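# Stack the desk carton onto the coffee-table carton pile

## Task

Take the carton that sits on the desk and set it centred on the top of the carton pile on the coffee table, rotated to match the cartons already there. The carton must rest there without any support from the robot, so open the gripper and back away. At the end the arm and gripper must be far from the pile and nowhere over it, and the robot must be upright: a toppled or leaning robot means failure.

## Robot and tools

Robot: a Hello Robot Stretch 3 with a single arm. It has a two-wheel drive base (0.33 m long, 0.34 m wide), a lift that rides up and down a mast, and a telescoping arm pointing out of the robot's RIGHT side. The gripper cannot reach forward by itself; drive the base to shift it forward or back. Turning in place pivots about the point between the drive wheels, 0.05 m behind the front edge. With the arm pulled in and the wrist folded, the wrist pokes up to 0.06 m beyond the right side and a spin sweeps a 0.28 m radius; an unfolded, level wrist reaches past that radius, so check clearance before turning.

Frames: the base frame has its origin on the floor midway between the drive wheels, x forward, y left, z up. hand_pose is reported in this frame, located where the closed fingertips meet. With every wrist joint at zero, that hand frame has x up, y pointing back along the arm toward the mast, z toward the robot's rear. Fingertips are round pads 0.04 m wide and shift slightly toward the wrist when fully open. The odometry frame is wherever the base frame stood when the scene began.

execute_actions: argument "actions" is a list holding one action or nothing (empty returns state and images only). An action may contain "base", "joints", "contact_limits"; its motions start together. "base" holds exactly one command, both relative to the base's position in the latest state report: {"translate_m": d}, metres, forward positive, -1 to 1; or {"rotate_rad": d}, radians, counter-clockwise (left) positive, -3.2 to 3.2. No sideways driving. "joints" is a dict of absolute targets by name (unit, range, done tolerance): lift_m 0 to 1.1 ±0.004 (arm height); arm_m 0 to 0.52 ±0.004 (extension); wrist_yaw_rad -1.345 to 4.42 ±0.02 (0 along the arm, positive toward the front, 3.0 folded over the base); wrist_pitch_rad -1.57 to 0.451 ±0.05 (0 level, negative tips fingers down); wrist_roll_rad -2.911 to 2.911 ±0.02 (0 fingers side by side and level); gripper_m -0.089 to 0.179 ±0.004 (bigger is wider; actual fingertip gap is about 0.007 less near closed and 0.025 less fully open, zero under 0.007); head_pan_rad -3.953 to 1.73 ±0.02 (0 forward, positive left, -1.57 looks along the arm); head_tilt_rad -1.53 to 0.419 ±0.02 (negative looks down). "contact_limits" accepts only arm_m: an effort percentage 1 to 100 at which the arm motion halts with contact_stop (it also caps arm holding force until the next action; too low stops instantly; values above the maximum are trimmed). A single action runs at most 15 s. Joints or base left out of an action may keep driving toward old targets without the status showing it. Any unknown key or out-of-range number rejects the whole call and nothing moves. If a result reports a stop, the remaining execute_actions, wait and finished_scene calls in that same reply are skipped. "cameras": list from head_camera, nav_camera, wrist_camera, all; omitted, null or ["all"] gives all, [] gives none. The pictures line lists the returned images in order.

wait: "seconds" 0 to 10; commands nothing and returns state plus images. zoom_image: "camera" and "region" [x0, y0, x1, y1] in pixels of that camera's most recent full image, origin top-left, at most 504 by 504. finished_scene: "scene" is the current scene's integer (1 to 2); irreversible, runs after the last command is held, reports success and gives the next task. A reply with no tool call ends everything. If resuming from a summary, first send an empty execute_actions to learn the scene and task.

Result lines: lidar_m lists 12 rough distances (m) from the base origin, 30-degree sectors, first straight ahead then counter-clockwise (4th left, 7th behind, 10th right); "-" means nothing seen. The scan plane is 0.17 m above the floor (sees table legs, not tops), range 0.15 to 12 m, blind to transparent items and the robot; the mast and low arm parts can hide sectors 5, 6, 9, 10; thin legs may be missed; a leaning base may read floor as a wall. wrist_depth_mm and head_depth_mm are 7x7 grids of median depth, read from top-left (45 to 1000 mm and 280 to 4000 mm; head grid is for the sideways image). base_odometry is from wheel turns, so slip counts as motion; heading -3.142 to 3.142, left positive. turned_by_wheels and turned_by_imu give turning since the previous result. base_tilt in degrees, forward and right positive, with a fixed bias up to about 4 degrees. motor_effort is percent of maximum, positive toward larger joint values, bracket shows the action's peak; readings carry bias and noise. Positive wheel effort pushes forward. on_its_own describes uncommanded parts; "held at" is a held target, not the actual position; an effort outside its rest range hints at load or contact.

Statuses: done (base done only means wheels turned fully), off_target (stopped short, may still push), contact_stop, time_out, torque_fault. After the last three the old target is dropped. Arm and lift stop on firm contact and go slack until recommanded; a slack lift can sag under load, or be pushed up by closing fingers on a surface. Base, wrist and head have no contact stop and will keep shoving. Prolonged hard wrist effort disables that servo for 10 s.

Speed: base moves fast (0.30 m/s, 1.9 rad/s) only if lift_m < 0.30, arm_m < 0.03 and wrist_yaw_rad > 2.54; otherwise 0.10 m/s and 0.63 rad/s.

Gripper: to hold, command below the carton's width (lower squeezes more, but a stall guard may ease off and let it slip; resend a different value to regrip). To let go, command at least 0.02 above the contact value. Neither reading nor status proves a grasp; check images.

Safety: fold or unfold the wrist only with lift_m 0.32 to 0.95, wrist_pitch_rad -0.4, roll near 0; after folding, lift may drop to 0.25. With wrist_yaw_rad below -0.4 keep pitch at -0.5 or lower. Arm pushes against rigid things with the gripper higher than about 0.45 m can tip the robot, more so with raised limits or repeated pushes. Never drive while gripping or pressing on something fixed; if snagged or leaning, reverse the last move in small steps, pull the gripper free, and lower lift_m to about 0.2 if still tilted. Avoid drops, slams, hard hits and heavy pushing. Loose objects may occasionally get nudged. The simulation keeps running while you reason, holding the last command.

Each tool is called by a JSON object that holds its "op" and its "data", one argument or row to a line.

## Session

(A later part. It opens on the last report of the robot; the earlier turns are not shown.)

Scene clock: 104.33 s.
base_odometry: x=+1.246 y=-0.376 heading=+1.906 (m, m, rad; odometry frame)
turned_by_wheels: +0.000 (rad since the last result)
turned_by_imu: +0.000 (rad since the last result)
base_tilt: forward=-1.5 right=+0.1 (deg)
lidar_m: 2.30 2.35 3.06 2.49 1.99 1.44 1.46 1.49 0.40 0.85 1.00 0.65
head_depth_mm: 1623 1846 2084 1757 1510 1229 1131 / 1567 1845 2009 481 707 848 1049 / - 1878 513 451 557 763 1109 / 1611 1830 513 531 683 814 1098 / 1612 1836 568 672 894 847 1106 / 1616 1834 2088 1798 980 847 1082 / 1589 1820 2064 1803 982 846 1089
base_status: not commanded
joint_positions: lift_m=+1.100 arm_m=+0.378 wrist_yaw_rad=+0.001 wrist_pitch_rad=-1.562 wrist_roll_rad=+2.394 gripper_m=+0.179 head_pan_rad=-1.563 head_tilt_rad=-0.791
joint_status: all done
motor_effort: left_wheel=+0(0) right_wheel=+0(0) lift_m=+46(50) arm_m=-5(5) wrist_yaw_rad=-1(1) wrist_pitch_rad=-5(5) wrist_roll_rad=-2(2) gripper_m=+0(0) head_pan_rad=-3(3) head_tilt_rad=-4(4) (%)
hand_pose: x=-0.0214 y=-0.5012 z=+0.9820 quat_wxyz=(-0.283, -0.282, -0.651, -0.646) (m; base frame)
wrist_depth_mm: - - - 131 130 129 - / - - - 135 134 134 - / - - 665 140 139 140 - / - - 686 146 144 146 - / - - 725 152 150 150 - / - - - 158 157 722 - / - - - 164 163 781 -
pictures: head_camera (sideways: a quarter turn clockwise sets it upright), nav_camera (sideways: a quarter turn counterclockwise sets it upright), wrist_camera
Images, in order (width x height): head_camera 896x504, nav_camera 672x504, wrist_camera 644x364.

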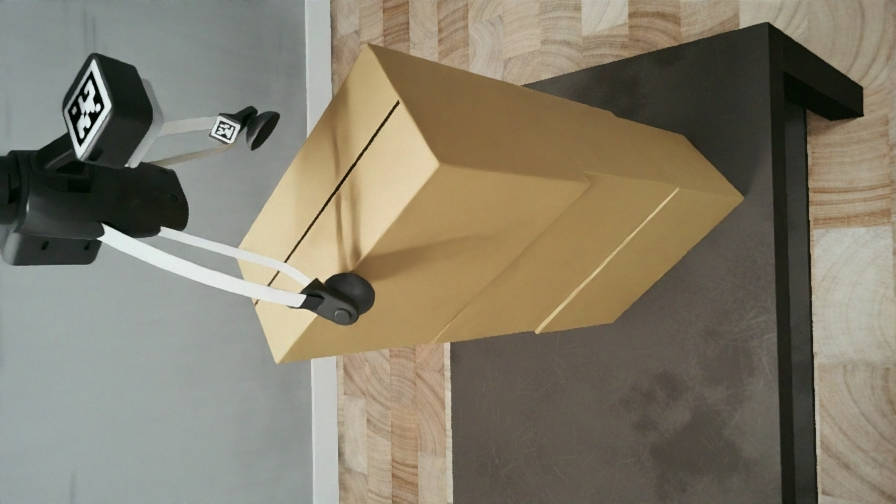

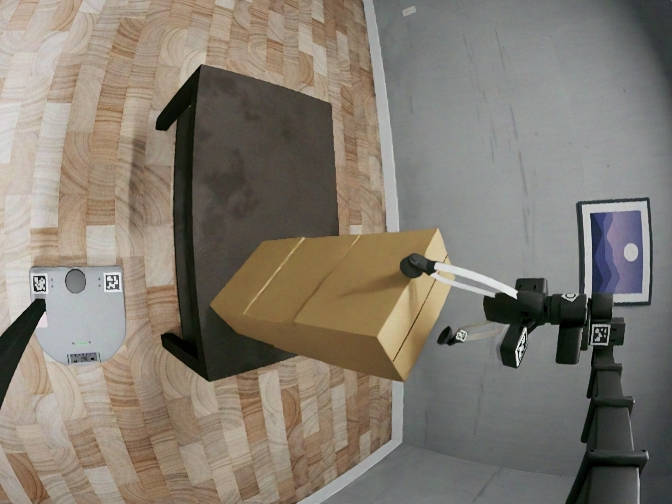

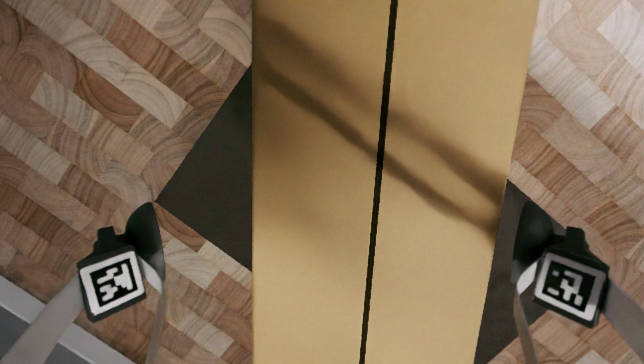

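{"op": "execute_actions", "data": {
  "actions": [
    {"base":{"translate_m":-0.04},"joints":{"arm_m":0.336}}
  ],
  "cameras": ["head_camera"]
}}

{"op": "execute_actions", "data": {
  "actions": [
    {"base":{"translate_m":-0.04},"joints":{"arm_m":0.294}}
  ],
  "cameras": ["head_camera"]
}}

{"op": "execute_actions", "data": {
  "actions": [
    {"base":{"translate_m":-0.05},"joints":{"arm_m":0.24}}
  ],
  "cameras": ["head_camera"]
}}

Scene clock: 107.83 s.
base_odometry: x=+1.259 y=-0.413 heading=+1.906 (m, m, rad; odometry frame)
turned_by_wheels: +0.000 (rad since the last result)
turned_by_imu: -0.001 (rad since the last result)
base_tilt: forward=-1.5 right=+0.0 (deg)
lidar_m: 2.34 2.40 2.55 2.49 1.96 1.40 1.42 1.46 0.38 0.85 1.02 0.69
head_depth_mm: 1615 1863 2072 1796 1511 1303 1139 / 1586 1889 2088 1646 1006 849 1057 / - 1921 514 467 610 809 1108 / 1574 1838 513 462 605 797 1097 / 1608 1807 531 582 769 847 1109 / 1599 1829 611 1108 979 846 1101 / 1600 1805 2054 1794 986 844 1095
base_status: done
joint_positions: lift_m=+1.100 arm_m=+0.336 wrist_yaw_rad=+0.001 wrist_pitch_rad=-1.562 wrist_roll_rad=+2.394 gripper_m=+0.179 head_pan_rad=-1.563 head_tilt_rad=-0.791
joint_status: all done
motor_effort: left_wheel=+0(5) right_wheel=+0(4) lift_m=+46(46) arm_m=-6(7) wrist_yaw_rad=-1(1) wrist_pitch_rad=-5(5) wrist_roll_rad=-2(2) gripper_m=+0(0) head_pan_rad=-3(3) head_tilt_rad=-4(4) (%)
hand_pose: x=-0.0214 y=-0.4593 z=+0.9820 quat_wxyz=(-0.283, -0.281, -0.651, -0.646) (m; base frame)
wrist_depth_mm: - - - - - - - / - - - 138 - - - / - - 682 140 140 139 - / - - 701 146 145 145 - / - - 718 152 151 149 - / - - - 158 156 157 - / - - - 165 162 750 -
pictures: head_camera (sideways: a quarter turn clockwise sets it upright)
Images, in order (width x height): head_camera 896x504.

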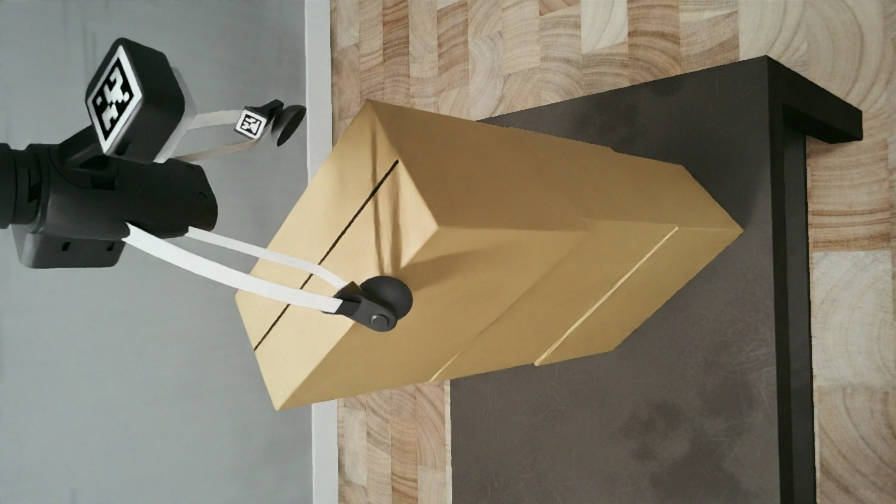

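Scene clock: 109.20 s.
base_odometry: x=+1.272 y=-0.451 heading=+1.906 (m, m, rad; odometry frame)
turned_by_wheels: +0.000 (rad since the last result)
turned_by_imu: +0.000 (rad since the last result)
base_tilt: forward=-1.6 right=+0.1 (deg)
lidar_m: 2.38 2.44 2.54 2.49 1.95 1.37 1.38 1.41 0.36 0.84 1.05 0.72
head_depth_mm: 1635 1899 2073 1792 1511 1301 1132 / 1601 - 2086 1797 1480 880 1109 / - - 2035 522 761 830 1091 / 1553 1804 513 457 571 780 1098 / 1621 1798 514 511 672 826 1108 / 1605 1842 532 648 920 848 1101 / 1595 1823 2023 1787 981 845 1091
base_status: done
joint_positions: lift_m=+1.100 arm_m=+0.294 wrist_yaw_rad=+0.001 wrist_pitch_rad=-1.562 wrist_roll_rad=+2.394 gripper_m=+0.179 head_pan_rad=-1.563 head_tilt_rad=-0.791
joint_status: all done
motor_effort: left_wheel=+0(2) right_wheel=+1(4) lift_m=+47(46) arm_m=-6(6) wrist_yaw_rad=+0(1) wrist_pitch_rad=-5(5) wrist_roll_rad=-2(2) gripper_m=+1(1) head_pan_rad=-3(3) head_tilt_rad=-4(4) (%)
hand_pose: x=-0.0214 y=-0.4173 z=+0.9820 quat_wxyz=(-0.283, -0.281, -0.651, -0.646) (m; base frame)
wrist_depth_mm: - - - - - - - / - - - - - - - / - - - 669 - - - / - - 703 196 207 - - / - - 722 152 151 149 - / - - 747 158 156 156 - / - - - 165 163 738 -
pictures: head_camera (sideways: a quarter turn clockwise sets it upright)
Images, in order (width x height): head_camera 896x504.

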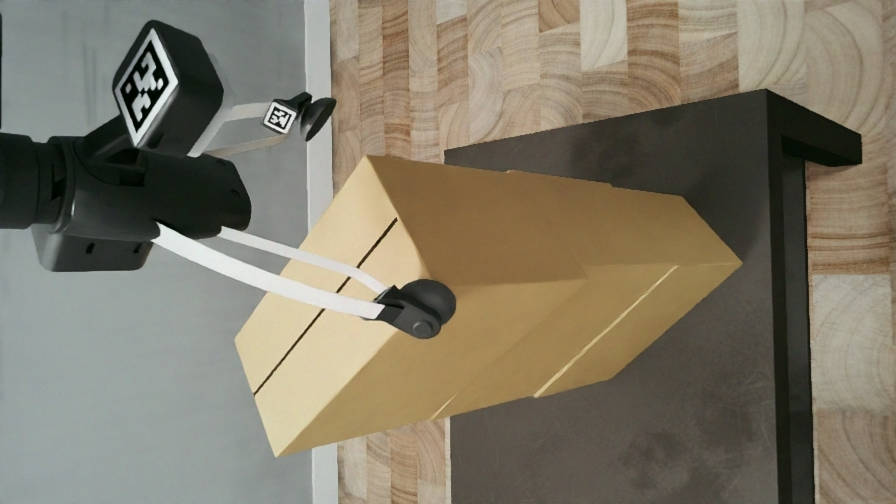

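Scene clock: 111.73 s.
base_odometry: x=+1.289 y=-0.498 heading=+1.906 (m, m, rad; odometry frame)
turned_by_wheels: +0.000 (rad since the last result)
turned_by_imu: -0.001 (rad since the last result)
base_tilt: forward=-1.6 right=+0.1 (deg)
lidar_m: 2.43 2.49 2.56 2.47 1.92 1.33 1.33 1.36 0.34 0.34 1.08 0.77
head_depth_mm: 1668 1785 2055 1795 1517 1311 1142 / 1655 - 2061 1807 1513 1301 1141 / - - 2100 1726 1006 845 1088 / 1589 1873 2001 523 651 815 1103 / 1610 1839 522 450 573 799 1099 / 1598 1790 513 500 759 848 1101 / 1606 1816 551 1087 982 845 1106
base_status: done
joint_positions: lift_m=+1.100 arm_m=+0.240 wrist_yaw_rad=+0.001 wrist_pitch_rad=-1.562 wrist_roll_rad=+2.394 gripper_m=+0.179 head_pan_rad=-1.563 head_tilt_rad=-0.791
joint_status: all done
motor_effort: left_wheel=+0(4) right_wheel=+0(4) lift_m=+46(46) arm_m=-6(6) wrist_yaw_rad=+0(1) wrist_pitch_rad=-5(5) wrist_roll_rad=-2(2) gripper_m=+0(0) head_pan_rad=-3(3) head_tilt_rad=-4(4) (%)
hand_pose: x=-0.0214 y=-0.3633 z=+0.9820 quat_wxyz=(-0.283, -0.281, -0.651, -0.646) (m; base frame)
wrist_depth_mm: - - - - - - - / - - - - - - - / - - - 682 - - - / - - - 661 - - - / - - 712 329 376 - - / - - 750 214 217 732 - / - - - 168 167 744 -
pictures: head_camera (sideways: a quarter turn clockwise sets it upright)
Images, in order (width x height): head_camera 896x504.

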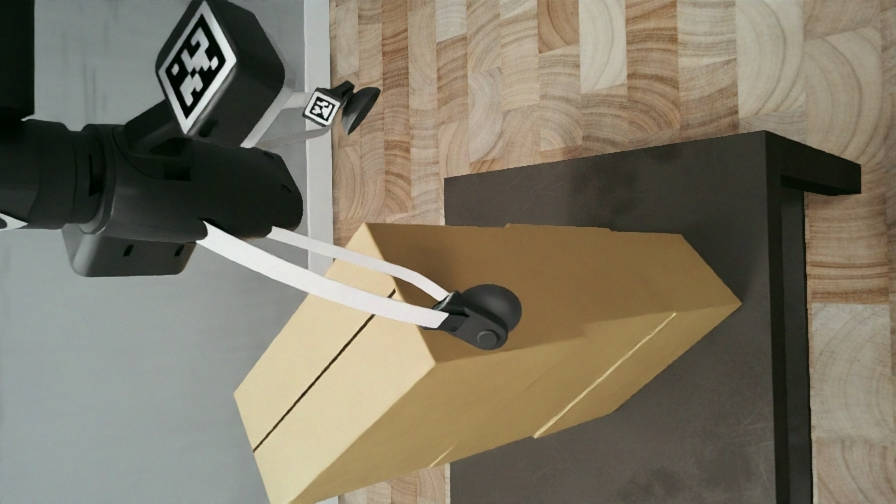

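{"op": "execute_actions", "data": {
  "actions": [
    {"base":{"translate_m":-0.03},"joints":{"arm_m":0.21}}
  ],
  "cameras": []
}}

{"op": "execute_actions", "data": {
  "actions": [
    {"joints":{"arm_m":0.0,"head_pan_rad":-1.2}}
  ],
  "cameras": ["head_camera"]
}}

{"op": "execute_actions", "data": {
  "actions": [
    {"base":{"rotate_rad":0.8},"joints":{"wrist_roll_rad":0,"gripper_m":0.04,"head_pan_rad":-1.9}}
  ],
  "cameras": ["head_camera","nav_camera"]
}}

Scene clock: 115.30 s.
base_odometry: x=+1.298 y=-0.527 heading=+1.906 (m, m, rad; odometry frame)
turned_by_wheels: +0.000 (rad since the last result)
turned_by_imu: -0.001 (rad since the last result)
base_tilt: forward=-1.7 right=+0.0 (deg)
lidar_m: 2.46 2.52 2.56 2.46 1.88 1.30 1.30 1.33 0.34 0.34 1.10 0.80
head_depth_mm: 1673 1785 2095 1797 1512 1301 1138 / 1663 1776 - 1790 1517 1296 1142 / - - 2102 1792 1052 864 1087 / 1594 1906 2054 1109 935 829 1102 / 1610 1833 532 477 616 783 1101 / 1610 1830 513 452 656 830 1104 / 1600 1830 519 614 939 847 1106
base_status: done
joint_positions: lift_m=+1.100 arm_m=+0.210 wrist_yaw_rad=+0.001 wrist_pitch_rad=-1.562 wrist_roll_rad=+2.394 gripper_m=+0.179 head_pan_rad=-1.563 head_tilt_rad=-0.791
joint_status: all done
motor_effort: left_wheel=+0(5) right_wheel=+0(2) lift_m=+46(46) arm_m=-6(6) wrist_yaw_rad=+0(1) wrist_pitch_rad=-5(5) wrist_roll_rad=-2(2) gripper_m=+1(0) head_pan_rad=-3(3) head_tilt_rad=-4(4) (%)
hand_pose: x=-0.0214 y=-0.3333 z=+0.9820 quat_wxyz=(-0.283, -0.281, -0.651, -0.646) (m; base frame)
wrist_depth_mm: - - - - - - - / - - - - - - - / - - - - - - - / - - - 684 - - - / - - 731 461 716 - - / - - 750 308 312 734 - / - - - 224 226 757 -
pictures: none
No camera images: the call's "cameras" was empty. Leave "cameras" out to get every camera's image.

Scene clock: 118.07 s.
base_odometry: x=+1.298 y=-0.527 heading=+1.906 (m, m, rad; odometry frame)
turned_by_wheels: +0.000 (rad since the last result)
turned_by_imu: -0.001 (rad since the last result)
base_tilt: forward=-1.6 right=+0.1 (deg)
lidar_m: 2.46 2.52 2.56 2.46 1.88 1.30 1.30 1.33 0.34 0.34 1.10 0.80
head_depth_mm: 1547 1738 1977 1892 - - 1088 / 1608 1814 531 478 639 848 993 / 1649 1838 513 463 589 800 928 / 1710 1924 531 569 740 830 1120 / 1774 2022 2175 1137 979 863 1142 / 1815 2092 2219 1171 987 901 1142 / 1904 2195 2227 1167 982 1148 1146
base_status: not commanded
joint_positions: lift_m=+1.100 arm_m=+0.001 wrist_yaw_rad=+0.001 wrist_pitch_rad=-1.562 wrist_roll_rad=+2.393 gripper_m=+0.179 head_pan_rad=-1.207 head_tilt_rad=-0.791
joint_status: all done
motor_effort: left_wheel=+0(0) right_wheel=+0(0) lift_m=+46(46) arm_m=-6(7) wrist_yaw_rad=-2(1) wrist_pitch_rad=-5(5) wrist_roll_rad=-1(2) gripper_m=+0(0) head_pan_rad=+4(29) head_tilt_rad=-4(4) (%)
hand_pose: x=-0.0214 y=-0.1238 z=+0.9820 quat_wxyz=(-0.283, -0.281, -0.651, -0.646) (m; base frame)
wrist_depth_mm: - - - - - - - / - - - - - - - / - - - - - - - / - - - - - - - / - - 739 - - - - / - - 755 737 - - - / - - 468 758 780 - -
pictures: head_camera (sideways: a quarter turn clockwise sets it upright)
Images, in order (width x height): head_camera 896x504.

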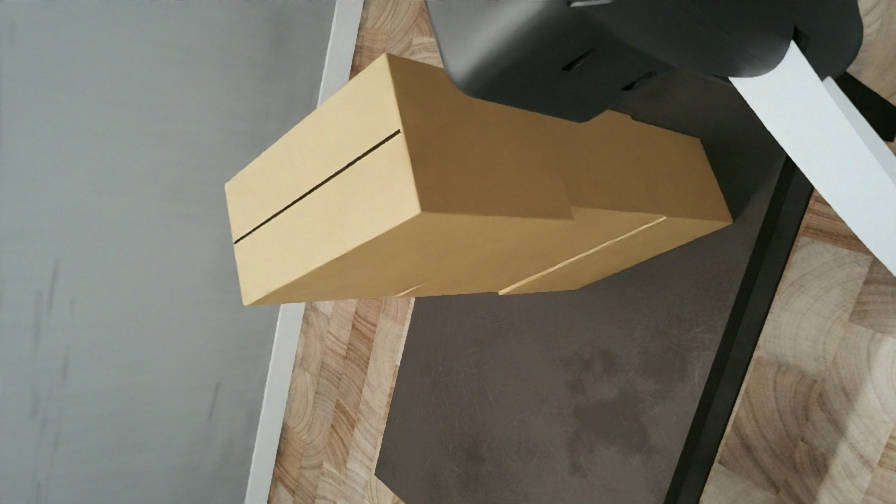

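Scene clock: 120.33 s.
base_odometry: x=+1.298 y=-0.527 heading=+2.706 (m, m, rad; odometry frame)
turned_by_wheels: +0.800 (rad since the last result)
turned_by_imu: +0.792 (rad since the last result)
base_tilt: forward=-1.8 right=+0.1 (deg)
lidar_m: 2.74 2.56 2.47 1.31 1.30 1.30 1.47 0.34 1.86 1.10 0.80 2.46
head_depth_mm: - - - 504 939 845 798 / - - - 493 588 801 911 / - - - 534 565 - 1105 / - - - - - - 1105 / - - - - - - - / - - - - - - 1106 / - - - 1110 981 1269 1137
base_status: done
joint_positions: lift_m=+1.100 arm_m=+0.001 wrist_yaw_rad=+0.001 wrist_pitch_rad=-1.564 wrist_roll_rad=+0.004 gripper_m=+0.040 head_pan_rad=-1.893 head_tilt_rad=-0.791
joint_status: all done
motor_effort: left_wheel=-2(6) right_wheel=+2(4) lift_m=+46(46) arm_m=-6(6) wrist_yaw_rad=-1(1) wrist_pitch_rad=-3(5) wrist_roll_rad=-2(3) gripper_m=+0(99) head_pan_rad=-3(40) head_tilt_rad=-4(4) (%)
hand_pose: x=-0.0217 y=-0.1234 z=+0.9820 quat_wxyz=(+0.501, +0.498, -0.502, -0.500) (m; base frame)
wrist_depth_mm: - - - - 609 610 - / - - - - 656 638 - / - - - - - - - / - - - - - - - / - - - - - - - / - - - - - - - / - - - - - - -
pictures: head_camera (sideways: a quarter turn clockwise sets it upright), nav_camera (sideways: a quarter turn counterclockwise sets it upright)
Images, in order (width x height): head_camera 896x504, nav_camera 672x504.

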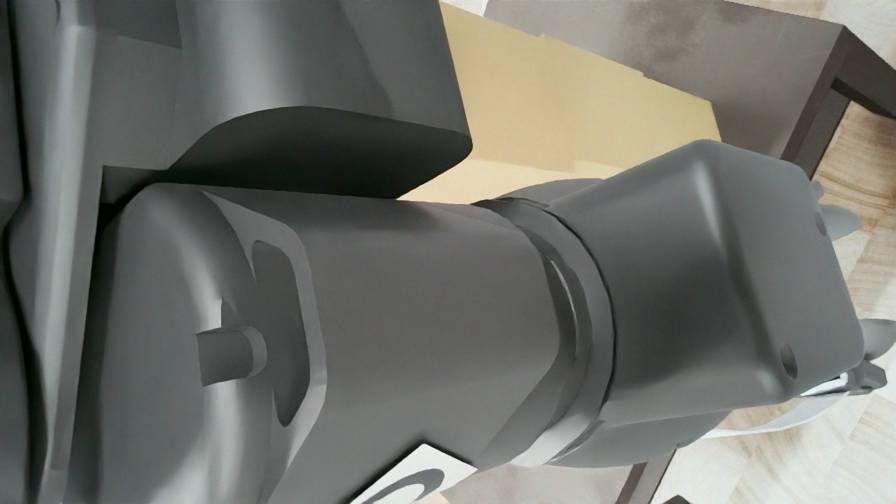

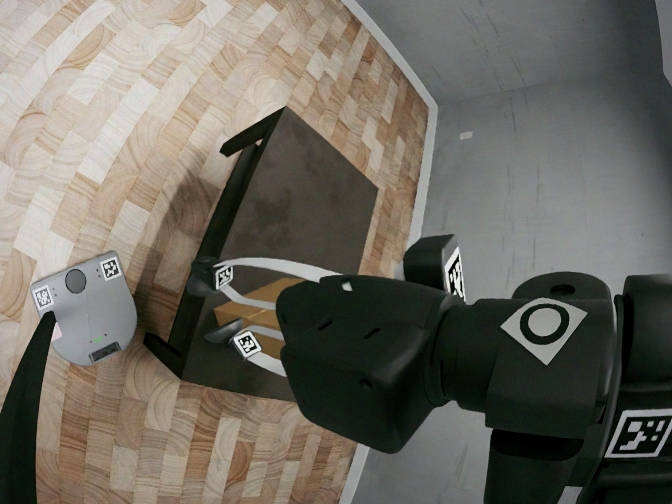

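{"op": "execute_actions", "data": {
  "actions": [
    {"base":{"translate_m":0.4},"joints":{"head_pan_rad":-2.6,"head_tilt_rad":-0.6}}
  ],
  "cameras": ["head_camera"]
}}

Scene clock: 126.27 s.
base_odometry: x=+0.936 y=-0.358 heading=+2.706 (m, m, rad; odometry frame)
turned_by_wheels: +0.000 (rad since the last result)
turned_by_imu: +0.001 (rad since the last result)
base_tilt: forward=-1.6 right=+0.1 (deg)
lidar_m: 2.43 2.21 2.26 1.84 1.59 1.59 0.71 0.70 1.18 0.74 2.17 2.16
head_depth_mm: - - 2617 2247 1754 1445 1229 / - - 2532 2244 1766 1131 1218 / - - 776 843 1051 1190 1232 / - - 740 776 911 1001 1209 / - - 785 872 1018 997 1181 / - - 2115 2268 1157 972 1161 / - 1962 2083 - 1123 943 1156
base_status: done
joint_positions: lift_m=+1.100 arm_m=+0.001 wrist_yaw_rad=+0.001 wrist_pitch_rad=-1.564 wrist_roll_rad=+0.004 gripper_m=+0.040 head_pan_rad=-2.593 head_tilt_rad=-0.606
joint_status: all done
motor_effort: left_wheel=-2(4) right_wheel=+2(5) lift_m=+47(46) arm_m=-6(6) wrist_yaw_rad=-1(1) wrist_pitch_rad=-3(3) wrist_roll_rad=-2(2) gripper_m=+0(0) head_pan_rad=-3(41) head_tilt_rad=+2(17) (%)
hand_pose: x=-0.0217 y=-0.1234 z=+0.9820 quat_wxyz=(+0.501, +0.498, -0.502, -0.500) (m; base frame)
wrist_depth_mm: - - - - - 889 607 / - - - - - - 664 / - - - - - - - / - - - - - - - / - - - - - - - / - - - - - - - / - - - - - - -
pictures: head_camera (sideways: a quarter turn clockwise sets it upright)
Images, in order (width x height): head_camera 896x504.

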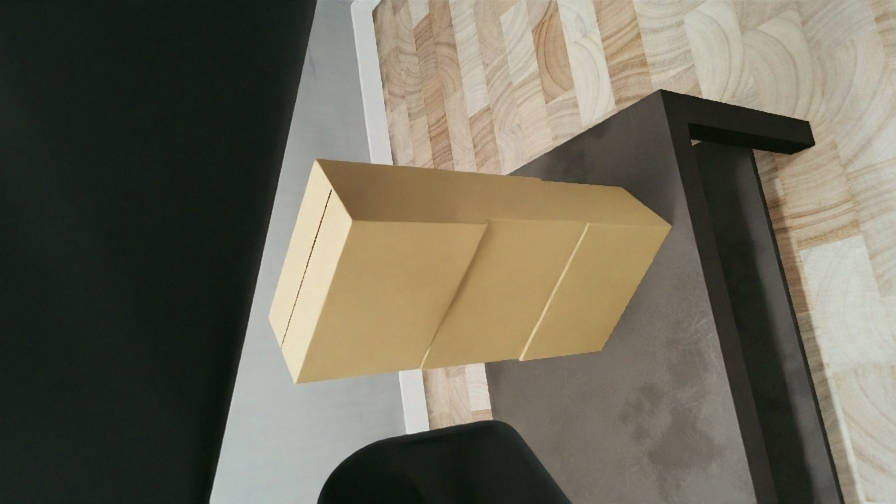

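Good.

{"op": "finished_scene", "data": {
  "scene": 1
}}

The scene is finished: the task was done.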